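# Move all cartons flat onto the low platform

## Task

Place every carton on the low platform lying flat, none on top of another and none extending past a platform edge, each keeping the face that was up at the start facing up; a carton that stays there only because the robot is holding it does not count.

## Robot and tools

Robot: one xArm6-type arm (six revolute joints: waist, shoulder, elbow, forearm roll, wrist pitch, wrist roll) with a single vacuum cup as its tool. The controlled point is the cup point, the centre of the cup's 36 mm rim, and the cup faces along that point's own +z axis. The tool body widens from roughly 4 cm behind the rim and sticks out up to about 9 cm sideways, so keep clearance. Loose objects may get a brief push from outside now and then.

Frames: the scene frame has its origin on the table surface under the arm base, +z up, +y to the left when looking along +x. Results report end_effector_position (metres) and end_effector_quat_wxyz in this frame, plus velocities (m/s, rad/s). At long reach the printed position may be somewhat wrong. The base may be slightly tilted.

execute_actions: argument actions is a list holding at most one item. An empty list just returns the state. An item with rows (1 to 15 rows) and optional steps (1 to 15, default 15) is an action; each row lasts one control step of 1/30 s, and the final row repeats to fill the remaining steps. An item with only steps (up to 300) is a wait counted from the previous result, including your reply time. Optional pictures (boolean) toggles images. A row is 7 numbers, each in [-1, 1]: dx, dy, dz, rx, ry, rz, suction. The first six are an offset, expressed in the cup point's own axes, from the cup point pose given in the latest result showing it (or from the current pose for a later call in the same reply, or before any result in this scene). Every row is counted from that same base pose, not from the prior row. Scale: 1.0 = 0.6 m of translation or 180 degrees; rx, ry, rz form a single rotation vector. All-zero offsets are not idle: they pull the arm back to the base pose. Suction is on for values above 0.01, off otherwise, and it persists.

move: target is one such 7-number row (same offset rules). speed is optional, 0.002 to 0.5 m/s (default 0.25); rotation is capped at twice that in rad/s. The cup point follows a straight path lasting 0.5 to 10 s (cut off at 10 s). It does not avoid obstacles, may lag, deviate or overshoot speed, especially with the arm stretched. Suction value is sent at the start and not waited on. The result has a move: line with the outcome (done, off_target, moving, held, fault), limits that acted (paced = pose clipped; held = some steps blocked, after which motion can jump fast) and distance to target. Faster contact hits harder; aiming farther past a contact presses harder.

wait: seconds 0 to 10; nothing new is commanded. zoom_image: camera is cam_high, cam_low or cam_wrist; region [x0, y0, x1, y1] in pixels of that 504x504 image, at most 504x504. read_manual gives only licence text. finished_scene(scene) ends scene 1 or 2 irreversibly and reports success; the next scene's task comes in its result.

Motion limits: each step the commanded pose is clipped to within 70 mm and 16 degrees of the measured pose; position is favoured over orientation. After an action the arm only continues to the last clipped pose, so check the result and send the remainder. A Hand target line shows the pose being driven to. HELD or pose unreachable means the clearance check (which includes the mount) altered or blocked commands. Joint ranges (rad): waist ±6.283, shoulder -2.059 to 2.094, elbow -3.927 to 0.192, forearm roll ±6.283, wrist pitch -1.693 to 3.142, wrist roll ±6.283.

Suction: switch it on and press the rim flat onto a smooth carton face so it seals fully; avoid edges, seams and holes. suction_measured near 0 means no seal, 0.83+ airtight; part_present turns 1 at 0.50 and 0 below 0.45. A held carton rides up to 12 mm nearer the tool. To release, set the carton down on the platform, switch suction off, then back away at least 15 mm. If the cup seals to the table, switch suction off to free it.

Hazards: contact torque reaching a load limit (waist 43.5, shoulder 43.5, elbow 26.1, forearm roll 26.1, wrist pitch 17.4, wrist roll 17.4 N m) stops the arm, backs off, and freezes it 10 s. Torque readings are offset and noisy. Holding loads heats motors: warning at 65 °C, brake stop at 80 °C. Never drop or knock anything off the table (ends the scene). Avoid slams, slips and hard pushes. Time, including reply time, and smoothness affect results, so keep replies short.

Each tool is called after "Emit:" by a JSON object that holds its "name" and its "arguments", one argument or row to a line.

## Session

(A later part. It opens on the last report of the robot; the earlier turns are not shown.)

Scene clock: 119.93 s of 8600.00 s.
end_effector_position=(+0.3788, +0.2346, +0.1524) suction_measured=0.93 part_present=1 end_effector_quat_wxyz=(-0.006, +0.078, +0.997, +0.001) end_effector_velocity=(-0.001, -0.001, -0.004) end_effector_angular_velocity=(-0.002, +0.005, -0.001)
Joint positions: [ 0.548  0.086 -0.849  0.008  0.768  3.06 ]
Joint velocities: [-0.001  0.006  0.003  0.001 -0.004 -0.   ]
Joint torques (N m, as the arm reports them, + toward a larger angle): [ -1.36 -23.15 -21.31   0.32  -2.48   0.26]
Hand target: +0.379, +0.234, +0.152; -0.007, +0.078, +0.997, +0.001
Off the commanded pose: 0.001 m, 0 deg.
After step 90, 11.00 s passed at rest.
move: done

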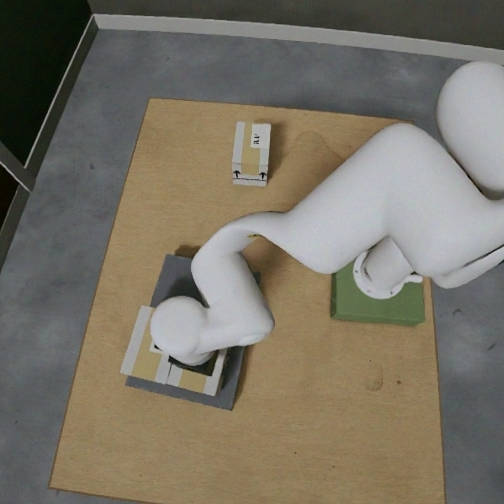

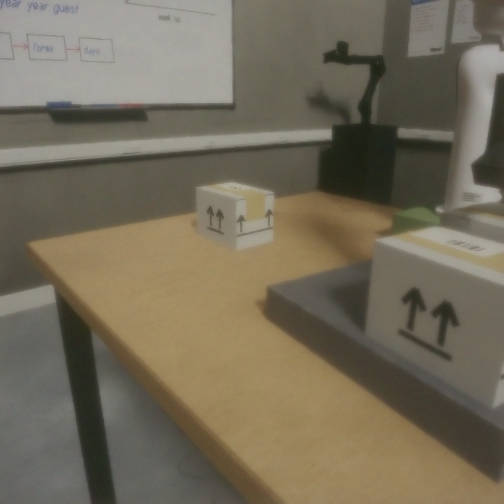

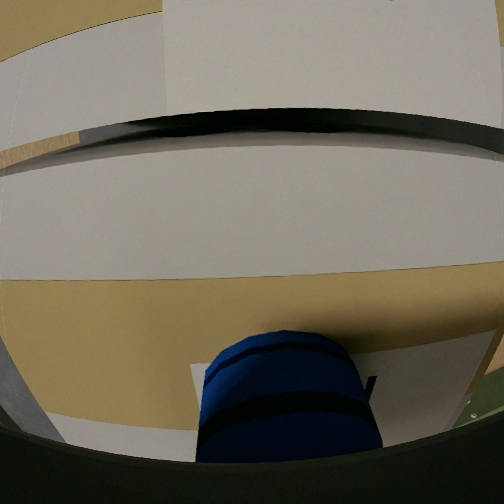

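Emit:
{"name": "move", "arguments": {
  "target": [0,0,0.028,0,0,0,1],
  "speed": 0.02
}}

Scene clock: 124.87 s of 8600.00 s.
end_effector_position=(+0.3794, +0.2351, +0.1368) suction_measured=0.93 part_present=1 end_effector_quat_wxyz=(-0.005, +0.078, +0.997, +0.002) end_effector_velocity=(+0.000, +0.001, -0.001) end_effector_angular_velocity=(+0.002, -0.001, -0.001)
Joint positions: [ 0.548  0.119 -0.837  0.008  0.72   3.06 ]
Joint velocities: [ 0.     0.003  0.001  0.001 -0.007 -0.   ]
Joint torques (N m, as the arm reports them, + toward a larger angle): [ -1.49 -19.53 -18.33   0.38  -2.43   0.14]
Hand target: +0.379, +0.235, +0.136; -0.006, +0.078, +0.997, +0.001
Off the commanded pose: 0.002 m, 0 deg.
After step 90, 0.87 s passed at rest.
move: done

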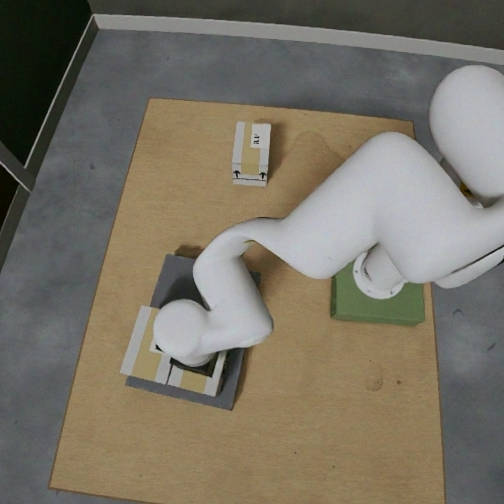

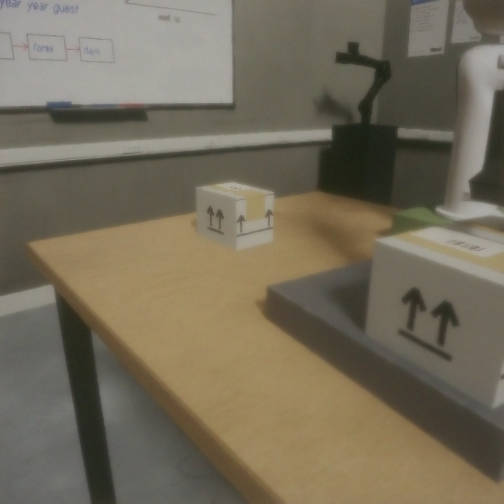

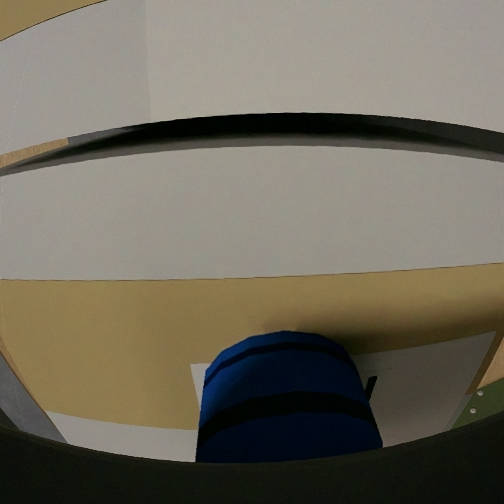

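Contact made (torques dropped). Release and lift.

Emit:
{"name": "execute_actions", "arguments": {
  "actions": [
    {"rows": [[0,0,0,0,0,0,0]], "steps": 10}
  ],
  "pictures": false
}}

Emit:
{"name": "move", "arguments": {
  "target": [0,0,-0.2,0,0,0,0],
  "speed": 0.15
}}

Scene clock: 126.57 s of 8600.00 s.
end_effector_position=(+0.3791, +0.2349, +0.1365) suction_measured=0.00 part_present=0 end_effector_quat_wxyz=(-0.006, +0.078, +0.997, +0.002) end_effector_velocity=(+0.000, +0.000, +0.000) end_effector_angular_velocity=(+0.001, +0.000, -0.002)
Joint positions: [ 0.548  0.12  -0.836  0.008  0.72   3.06 ]
Joint velocities: [-0.    -0.    -0.001  0.002  0.     0.   ]
Joint torques (N m, as the arm reports them, + toward a larger angle): [ -1.78 -12.19 -12.5    0.21  -2.21   0.19]
Hand target: +0.379, +0.235, +0.137; -0.005, +0.078, +0.997, +0.002
Off the commanded pose: 0.000 m, 0 deg.
Steps of this call (steps 1 to 41: nothing new was sent; steps 42 to 51: all 10 steps of this action). Readings (end_effector_position | what the end effector reports):
42: (+0.3790, +0.2348, +0.1361) | suction_measured=0.71 part_present=1
43: (+0.3791, +0.2349, +0.1363) | suction_measured=0.06 part_present=0
45: (+0.3791, +0.2349, +0.1364) | suction_measured=0.00 part_present=0
49: (+0.3791, +0.2349, +0.1365) | suction_measured=0.00 part_present=0
51: the state above

Scene clock: 128.07 s of 8600.00 s.
end_effector_position=(+0.3800, +0.2345, +0.2558) suction_measured=0.00 part_present=0 end_effector_quat_wxyz=(-0.006, +0.078, +0.997, +0.002) end_effector_velocity=(+0.002, +0.000, +0.004) end_effector_angular_velocity=(+0.001, -0.005, +0.001)
Joint positions: [ 0.546 -0.069 -0.992  0.007  1.064  3.06 ]
Joint velocities: [-0.001 -0.004 -0.008 -0.002  0.007 -0.   ]
Joint torques (N m, as the arm reports them, + toward a larger angle): [ -1.19 -19.09 -20.96   0.32  -1.88   0.28]
Hand target: +0.380, +0.235, +0.256; -0.005, +0.078, +0.997, +0.002
Off the commanded pose: 0.001 m, 0 deg.
move: done

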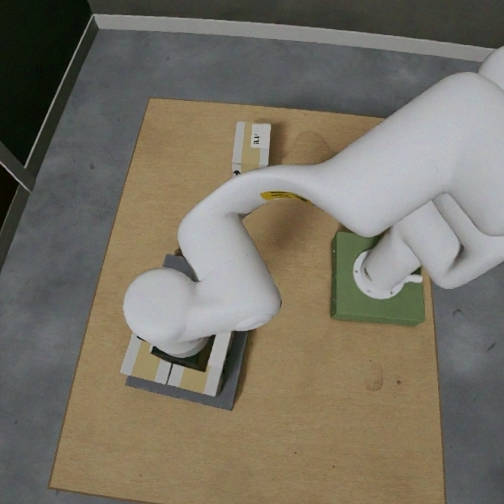

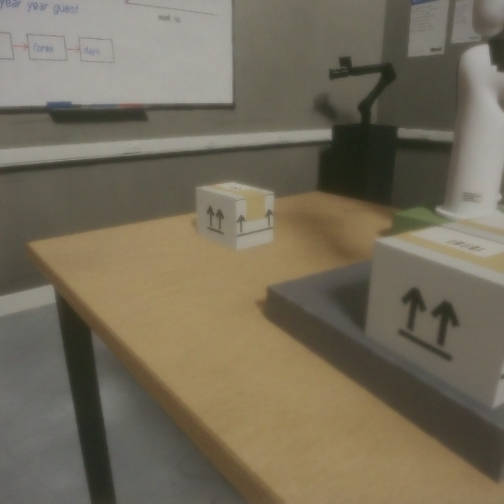

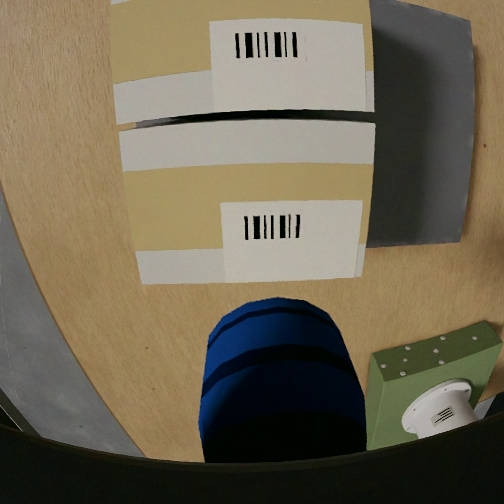

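Emit:
{"name": "move", "arguments": {
  "target": [-0.0712,-0.938,0.09,0,0,-0.0497,0],
  "speed": 0.3
}}

Scene clock: 144.63 s of 8600.00 s.
end_effector_position=(+0.3370, -0.3254, +0.1980) suction_measured=0.00 part_present=0 end_effector_quat_wxyz=(-0.004, -0.000, +1.000, +0.007) end_effector_velocity=(-0.001, -0.003, -0.001) end_effector_angular_velocity=(+0.003, +0.002, -0.004)
Joint positions: [-0.777  0.079 -0.993  0.009  0.923  1.578]
Joint velocities: [-0.006  0.008 -0.008  0.001  0.003 -0.003]
Joint torques (N m, as the arm reports them, + toward a larger angle): [ -1.46 -21.7  -20.06   0.3   -1.92   0.25]
Hand target: +0.337, -0.326, +0.198; -0.004, -0.000, +1.000, +0.007
Off the commanded pose: 0.004 m, 1 deg.
After step 90, 11.03 s passed at rest.
move: off_target

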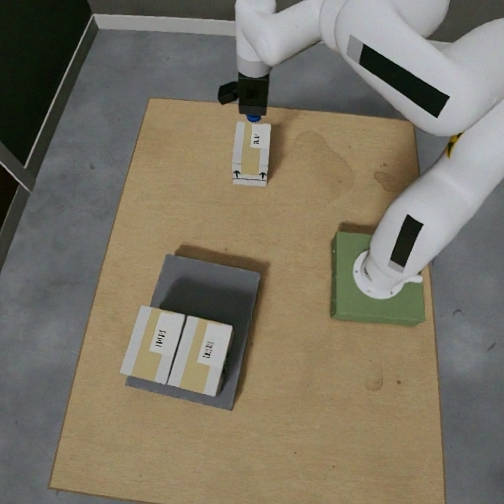

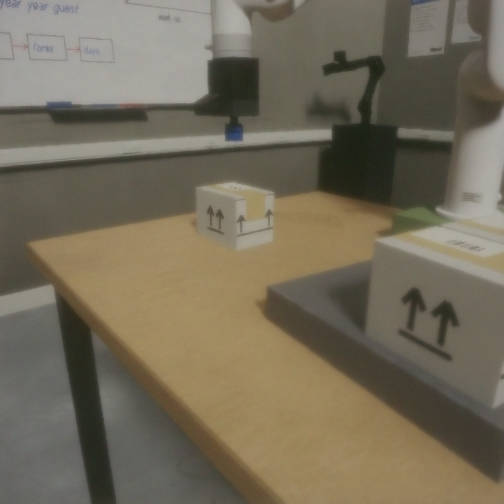

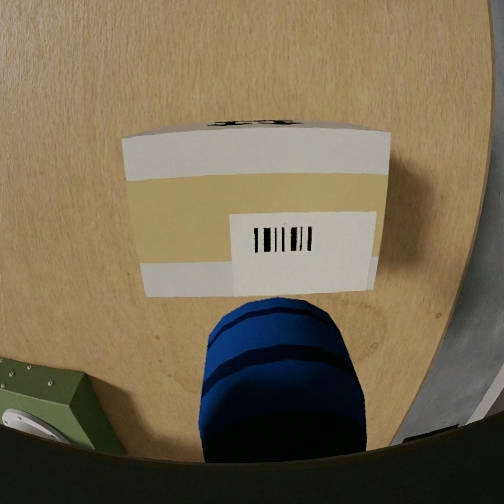

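Emit:
{"name": "move", "arguments": {
  "target": [0,-0.006,0.142,0,0,0,0],
  "speed": 0.12
}}

Emit:
{"name": "move", "arguments": {
  "target": [0,0,0.028,0,0,0,1],
  "speed": 0.02
}}

Scene clock: 148.67 s of 8600.00 s.
end_effector_position=(+0.3366, -0.3284, +0.1134) suction_measured=0.00 part_present=0 end_effector_quat_wxyz=(-0.003, -0.000, +1.000, +0.006) end_effector_velocity=(-0.001, +0.001, -0.003) end_effector_angular_velocity=(+0.004, +0.002, -0.002)
Joint positions: [-0.782  0.241 -0.924  0.011  0.692  1.571]
Joint velocities: [-0.     0.007  0.002  0.002 -0.004 -0.   ]
Joint torques (N m, as the arm reports them, + toward a larger angle): [ -1.28 -23.36 -17.91   0.47  -2.02   0.31]
Hand target: +0.336, -0.328, +0.113; -0.004, -0.000, +1.000, +0.007
Off the commanded pose: 0.001 m, 0 deg.
move: done

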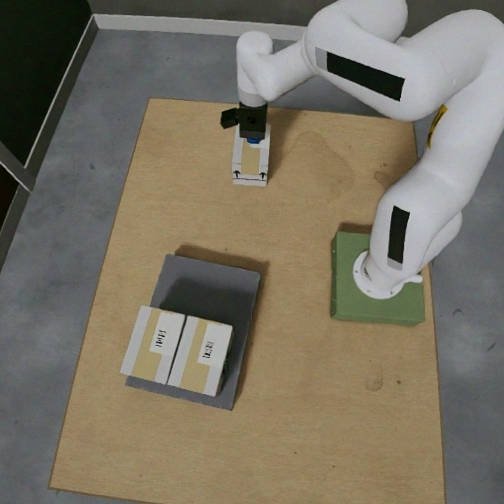

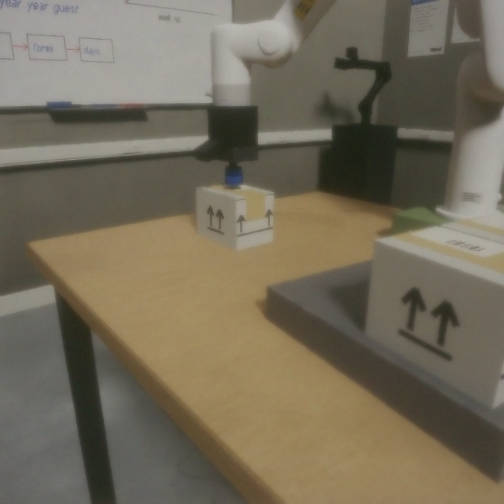

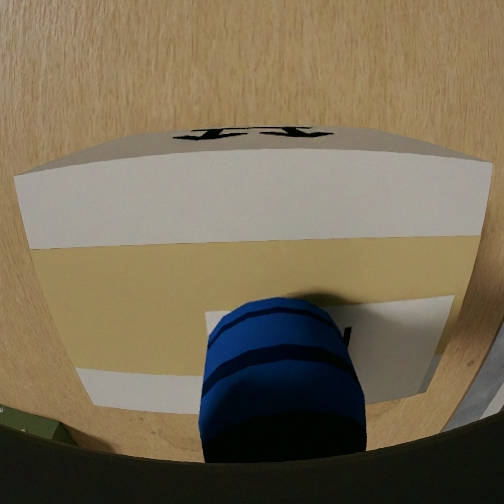

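Scene clock: 149.77 s of 8600.00 s.
end_effector_position=(+0.3363, -0.3281, +0.0966) suction_measured=0.86 part_present=1 end_effector_quat_wxyz=(-0.004, -0.000, +1.000, +0.007) end_effector_velocity=(+0.002, -0.002, +0.001) end_effector_angular_velocity=(-0.007, -0.005, +0.002)
Joint positions: [-0.781  0.278 -0.917  0.011  0.648  1.571]
Joint velocities: [-0.     0.002 -0.003 -0.003 -0.007 -0.   ]
Joint torques (N m, as the arm reports them, + toward a larger angle): [ -1.45 -26.   -19.77   0.42  -2.41   0.2 ]
Hand target: +0.336, -0.328, +0.097; -0.003, -0.000, +1.000, +0.006
Off the commanded pose: 0.000 m, 0 deg.
move: done

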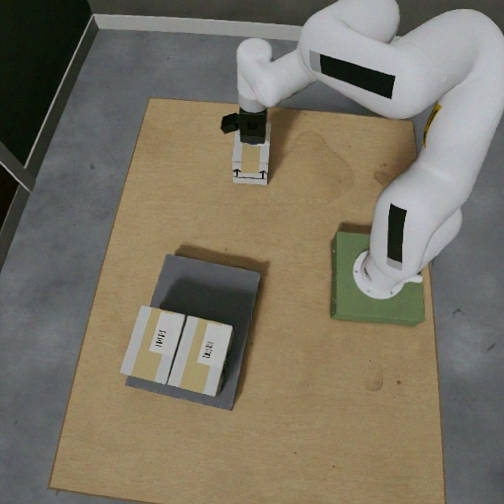

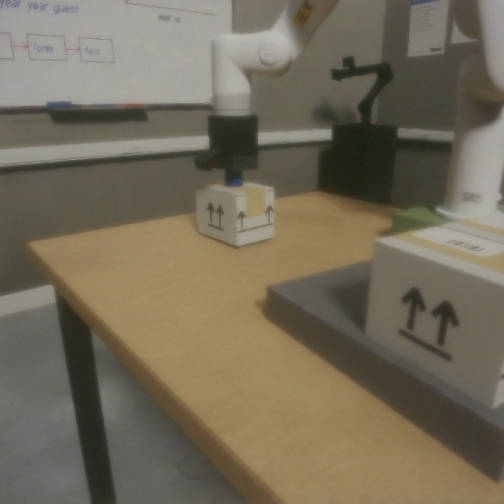

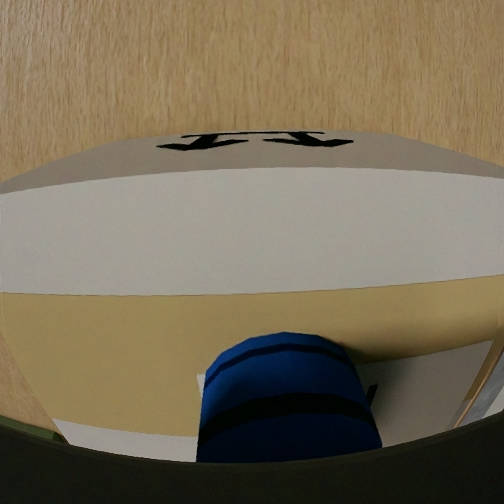

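Emit:
{"name": "move", "arguments": {
  "target": [0,0,-0.305,0,0,0,1],
  "speed": 0.12
}}

Scene clock: 153.60 s of 8600.00 s.
end_effector_position=(+0.3375, -0.3296, +0.2786) suction_measured=0.93 part_present=1 end_effector_quat_wxyz=(-0.004, -0.001, +1.000, +0.007) end_effector_velocity=(+0.001, -0.002, +0.005) end_effector_angular_velocity=(-0.003, -0.003, -0.001)
Joint positions: [-0.784  0.001 -1.142  0.008  1.152  1.573]
Joint velocities: [-0.001 -0.002 -0.01  -0.     0.008 -0.   ]
Joint torques (N m, as the arm reports them, + toward a larger angle): [ -1.67 -23.26 -24.36   0.39  -2.64   0.24]
Hand target: +0.338, -0.330, +0.279; -0.003, -0.001, +1.000, +0.007
Off the commanded pose: 0.001 m, 0 deg.
move: done

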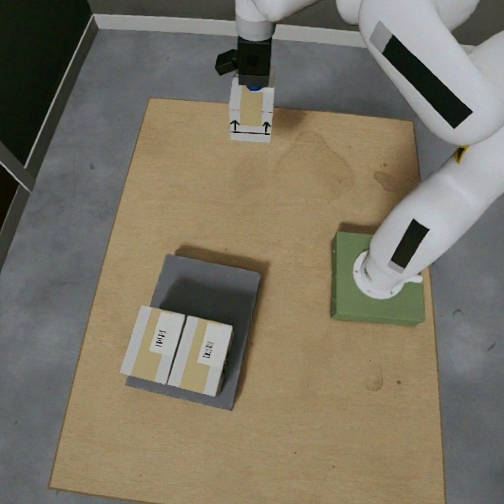

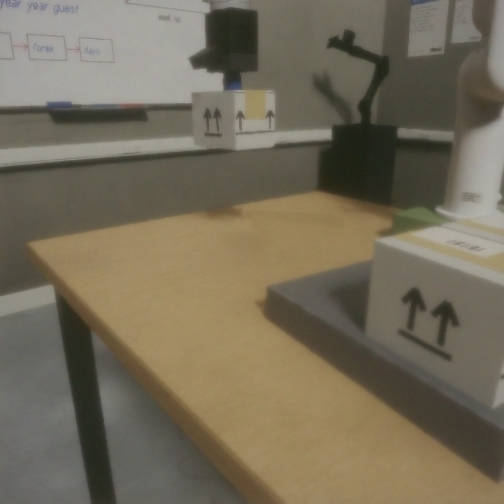

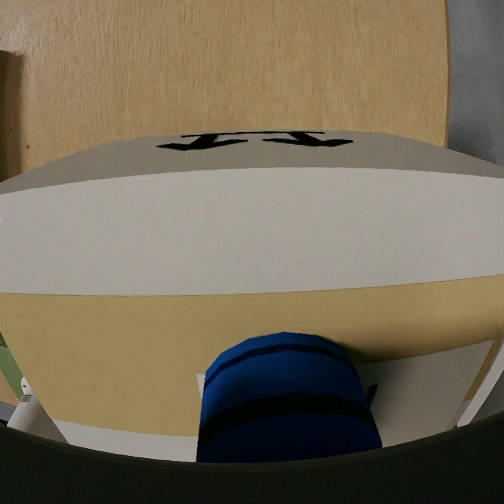

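Emit:
{"name": "move", "arguments": {
  "target": [-0.1175,0.6727,0,0,0,-0.4507,1],
  "speed": 0.22
}}

Scene clock: 159.73 s of 8600.00 s.
end_effector_position=(+0.4056, +0.0728, +0.2816) suction_measured=0.93 part_present=1 end_effector_quat_wxyz=(-0.002, -0.650, +0.759, +0.007) end_effector_velocity=(+0.000, +0.003, +0.000) end_effector_angular_velocity=(+0.001, +0.000, +0.007)
Joint positions: [ 0.169 -0.209 -0.924  0.009  1.138  1.111]
Joint velocities: [ 0.006  0.003 -0.003  0.001  0.    -0.001]
Joint torques (N m, as the arm reports them, + toward a larger angle): [ -1.65 -18.43 -24.13   0.54  -2.49   0.25]
Hand target: +0.406, +0.073, +0.282; -0.002, -0.651, +0.759, +0.007
Off the commanded pose: 0.003 m, 0 deg.
move: done

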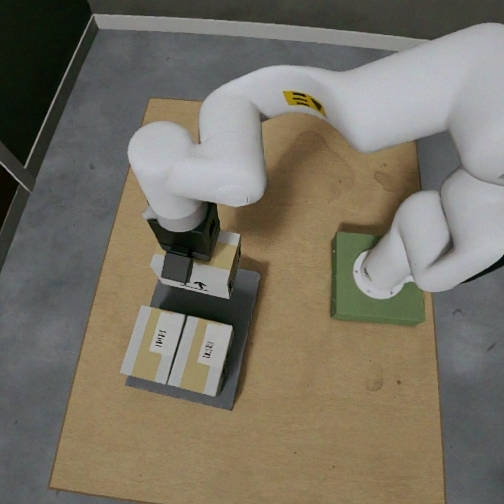

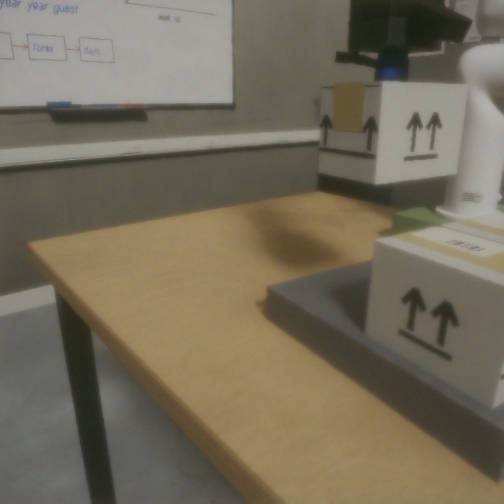

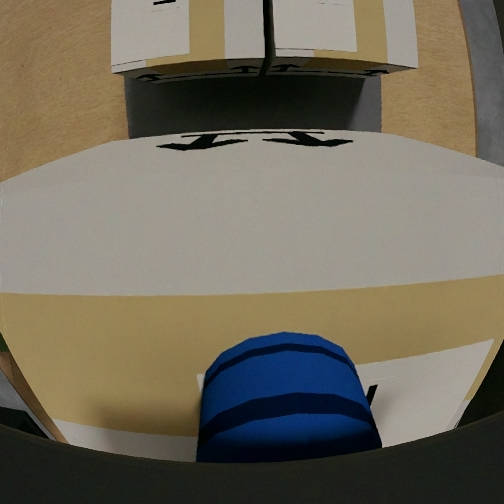

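Emit:
{"name": "move", "arguments": {
  "target": [-0.017,-0.012,0.216,0,0,0,1],
  "speed": 0.1
}}

Scene clock: 166.20 s of 8600.00 s.
end_effector_position=(+0.4133, +0.0825, +0.1526) suction_measured=0.93 part_present=1 end_effector_quat_wxyz=(-0.001, -0.650, +0.760, +0.007) end_effector_velocity=(-0.001, -0.001, -0.003) end_effector_angular_velocity=(-0.001, +0.005, -0.001)
Joint positions: [ 0.189  0.01  -0.758  0.011  0.752  1.127]
Joint velocities: [-0.001  0.006  0.003  0.    -0.004  0.   ]
Joint torques (N m, as the arm reports them, + toward a larger angle): [ -1.25 -21.26 -21.08   0.49  -2.5    0.21]
Hand target: +0.413, +0.082, +0.152; -0.002, -0.650, +0.760, +0.007
Off the commanded pose: 0.001 m, 0 deg.
After step 90, 1.70 s passed at rest.
move: done

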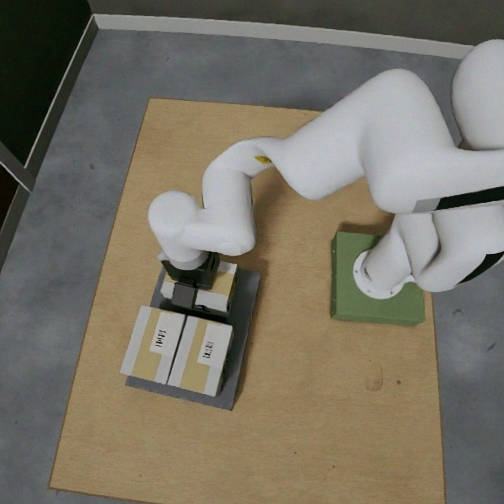

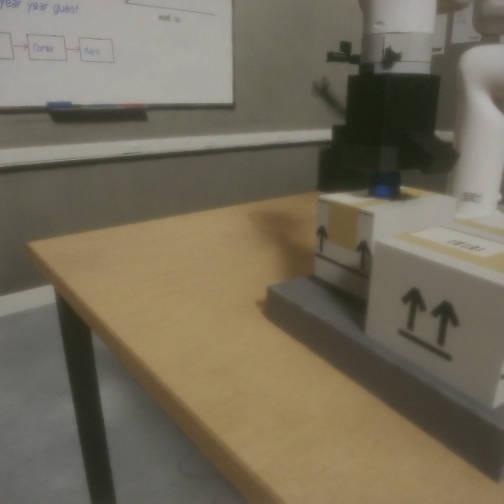

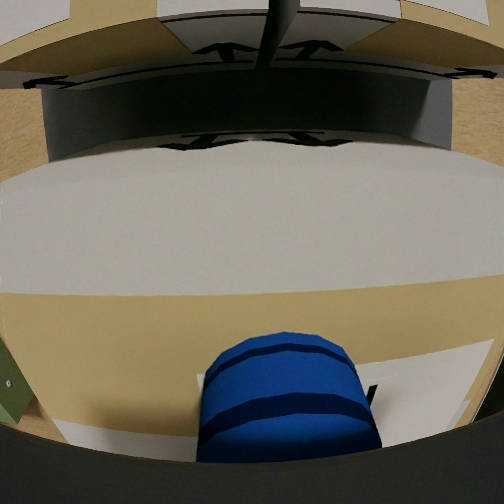

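Emit:
{"name": "move", "arguments": {
  "target": [0,0,0.028,0,0,0,1],
  "speed": 0.02
}}

Scene clock: 169.13 s of 8600.00 s.
end_effector_position=(+0.4138, +0.0827, +0.1369) suction_measured=0.93 part_present=1 end_effector_quat_wxyz=(-0.001, -0.650, +0.760, +0.006) end_effector_velocity=(+0.001, +0.000, -0.001) end_effector_angular_velocity=(+0.001, -0.004, -0.000)
Joint positions: [ 0.189  0.046 -0.745  0.011  0.702  1.127]
Joint velocities: [ 0.     0.002  0.     0.001 -0.007 -0.   ]
Joint torques (N m, as the arm reports them, + toward a larger angle): [ -1.38 -18.96 -18.67   0.52  -2.47   0.12]
Hand target: +0.413, +0.083, +0.136; -0.002, -0.650, +0.760, +0.007
Off the commanded pose: 0.001 m, 0 deg.
move: done

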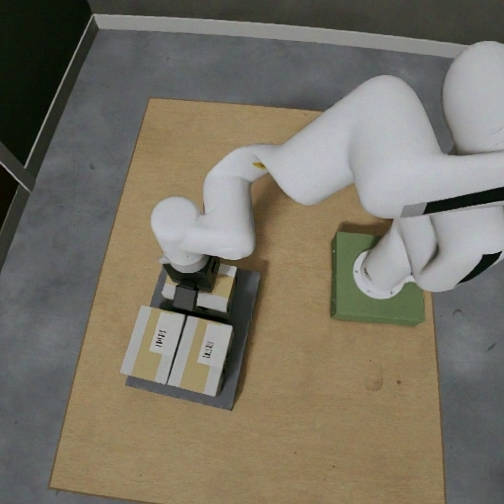

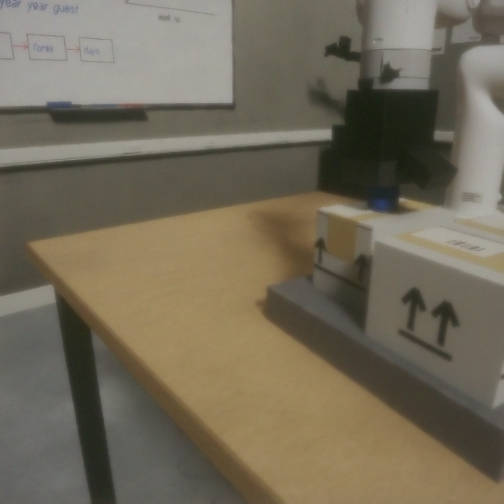

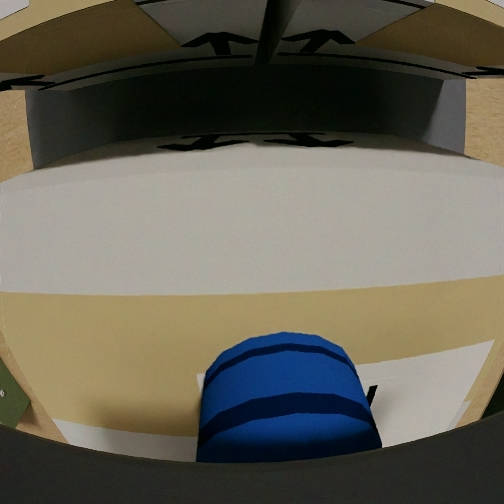

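Emit:
{"name": "execute_actions", "arguments": {
  "actions": [
    {"rows": [[0,0,0,0,0,0,0]], "steps": 10}
  ],
  "pictures": false
}}

Emit:
{"name": "move", "arguments": {
  "target": [0,0,-0.2,0,0,0,0],
  "speed": 0.15
}}

Emit:
{"name": "move", "arguments": {
  "target": [0.3,0,-0.05,0,0,0,0],
  "speed": 0.25
}}

Scene clock: 171.20 s of 8600.00 s.
end_effector_position=(+0.4138, +0.0827, +0.1366) suction_measured=0.00 part_present=0 end_effector_quat_wxyz=(-0.001, -0.650, +0.760, +0.006) end_effector_velocity=(-0.000, +0.001, +0.000) end_effector_angular_velocity=(-0.000, +0.000, +0.002)
Joint positions: [ 0.189  0.046 -0.745  0.011  0.701  1.127]
Joint velocities: [ 0.002 -0.001 -0.    -0.001  0.001  0.   ]
Joint torques (N m, as the arm reports them, + toward a larger angle): [ -1.19 -12.22 -12.25   0.32  -1.64   0.34]
Hand target: +0.414, +0.083, +0.137; -0.001, -0.650, +0.760, +0.006
Off the commanded pose: 0.000 m, 0 deg.
Steps of this call (steps 1 to 52: nothing new was sent; steps 53 to 62: all 10 steps of this action). Readings (end_effector_position | what the end effector reports):
53: (+0.4135, +0.0826, +0.1362) | suction_measured=0.71 part_present=1
54: (+0.4136, +0.0826, +0.1364) | suction_measured=0.06 part_present=0
56: (+0.4138, +0.0827, +0.1365) | suction_measured=0.00 part_present=0
60: (+0.4138, +0.0827, +0.1366) | suction_measured=0.00 part_present=0
62: the state above

Scene clock: 172.70 s of 8600.00 s.
end_effector_position=(+0.4144, +0.0820, +0.2559) suction_measured=0.00 part_present=0 end_effector_quat_wxyz=(-0.001, -0.650, +0.760, +0.006) end_effector_velocity=(+0.001, +0.000, +0.004) end_effector_angular_velocity=(+0.001, -0.004, +0.000)
Joint positions: [ 0.187 -0.152 -0.906  0.009  1.06   1.128]
Joint velocities: [ 0.    -0.004 -0.008  0.     0.008  0.   ]
Joint torques (N m, as the arm reports them, + toward a larger angle): [ -1.37 -17.14 -20.81   0.3   -2.06   0.28]
Hand target: +0.415, +0.082, +0.257; -0.000, -0.650, +0.760, +0.006
Off the commanded pose: 0.001 m, 0 deg.
move: done

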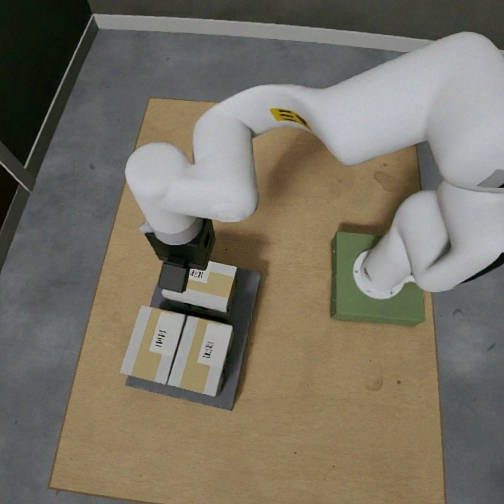

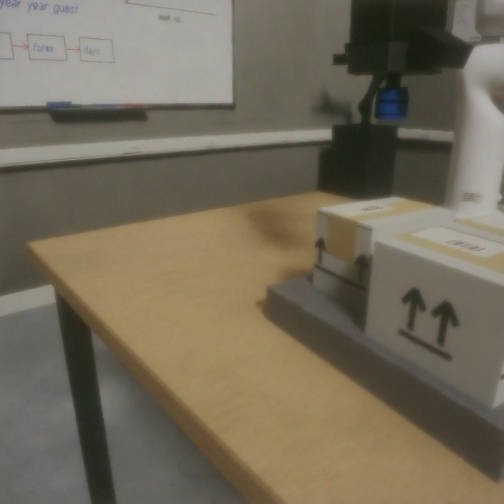

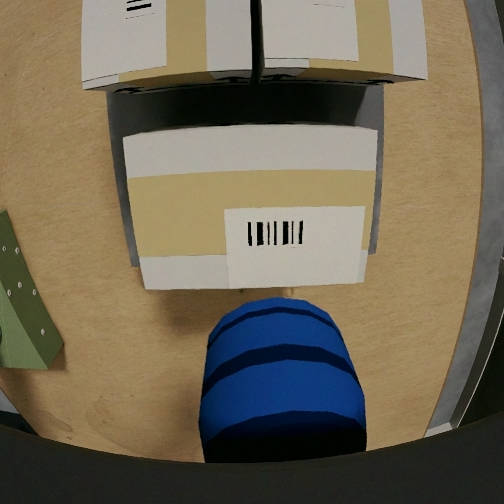

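Scene clock: 174.00 s of 8600.00 s.
end_effector_position=(+0.3876, -0.0951, +0.2845) suction_measured=0.00 part_present=0 end_effector_quat_wxyz=(+0.001, -0.651, +0.759, +0.007) end_effector_velocity=(+0.000, -0.002, +0.001) end_effector_angular_velocity=(+0.002, -0.001, +0.000)
Joint positions: [-0.251 -0.257 -0.887  0.01   1.15   0.69 ]
Joint velocities: [-0.005  0.001 -0.003  0.003  0.001 -0.006]
Joint torques (N m, as the arm reports them, + toward a larger angle): [ -1.23 -15.14 -21.12   0.35  -1.92   0.4 ]
Hand target: +0.388, -0.095, +0.285; +0.001, -0.651, +0.759, +0.007
Off the commanded pose: 0.001 m, 0 deg.
move: done

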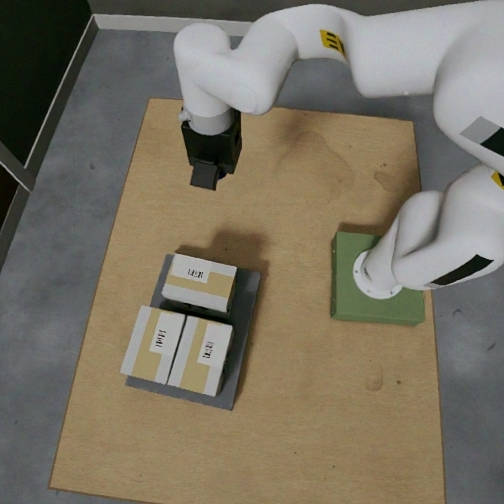

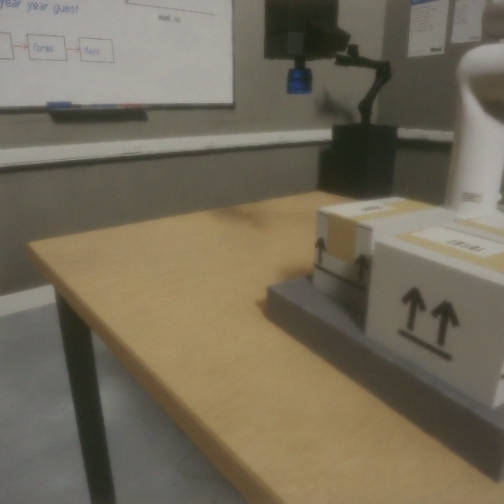

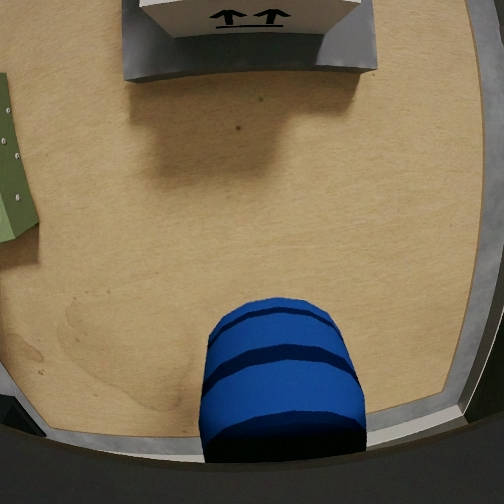

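Emit:
{"name": "zoom_image", "arguments": {
  "camera": "cam_high",
  "region": [90,230,290,430]
}}

Region (90, 230, 290, 430) of cam_high's 504x504 image, scaled by 2.520, with more detail than that image has.

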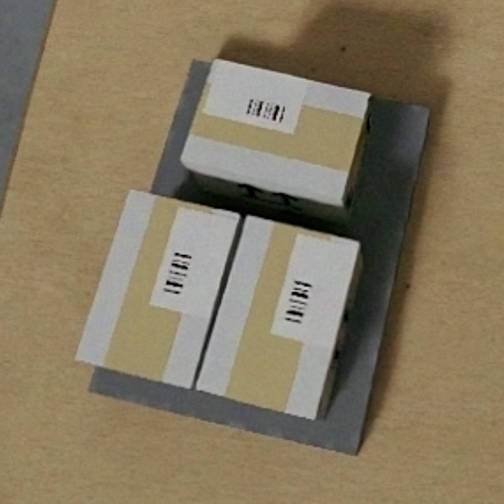

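All three cartons are flat on the platform with margins on every side.

Emit:
{"name": "finished_scene", "arguments": {
  "scene": 2
}}

The scene is finished: the task was done.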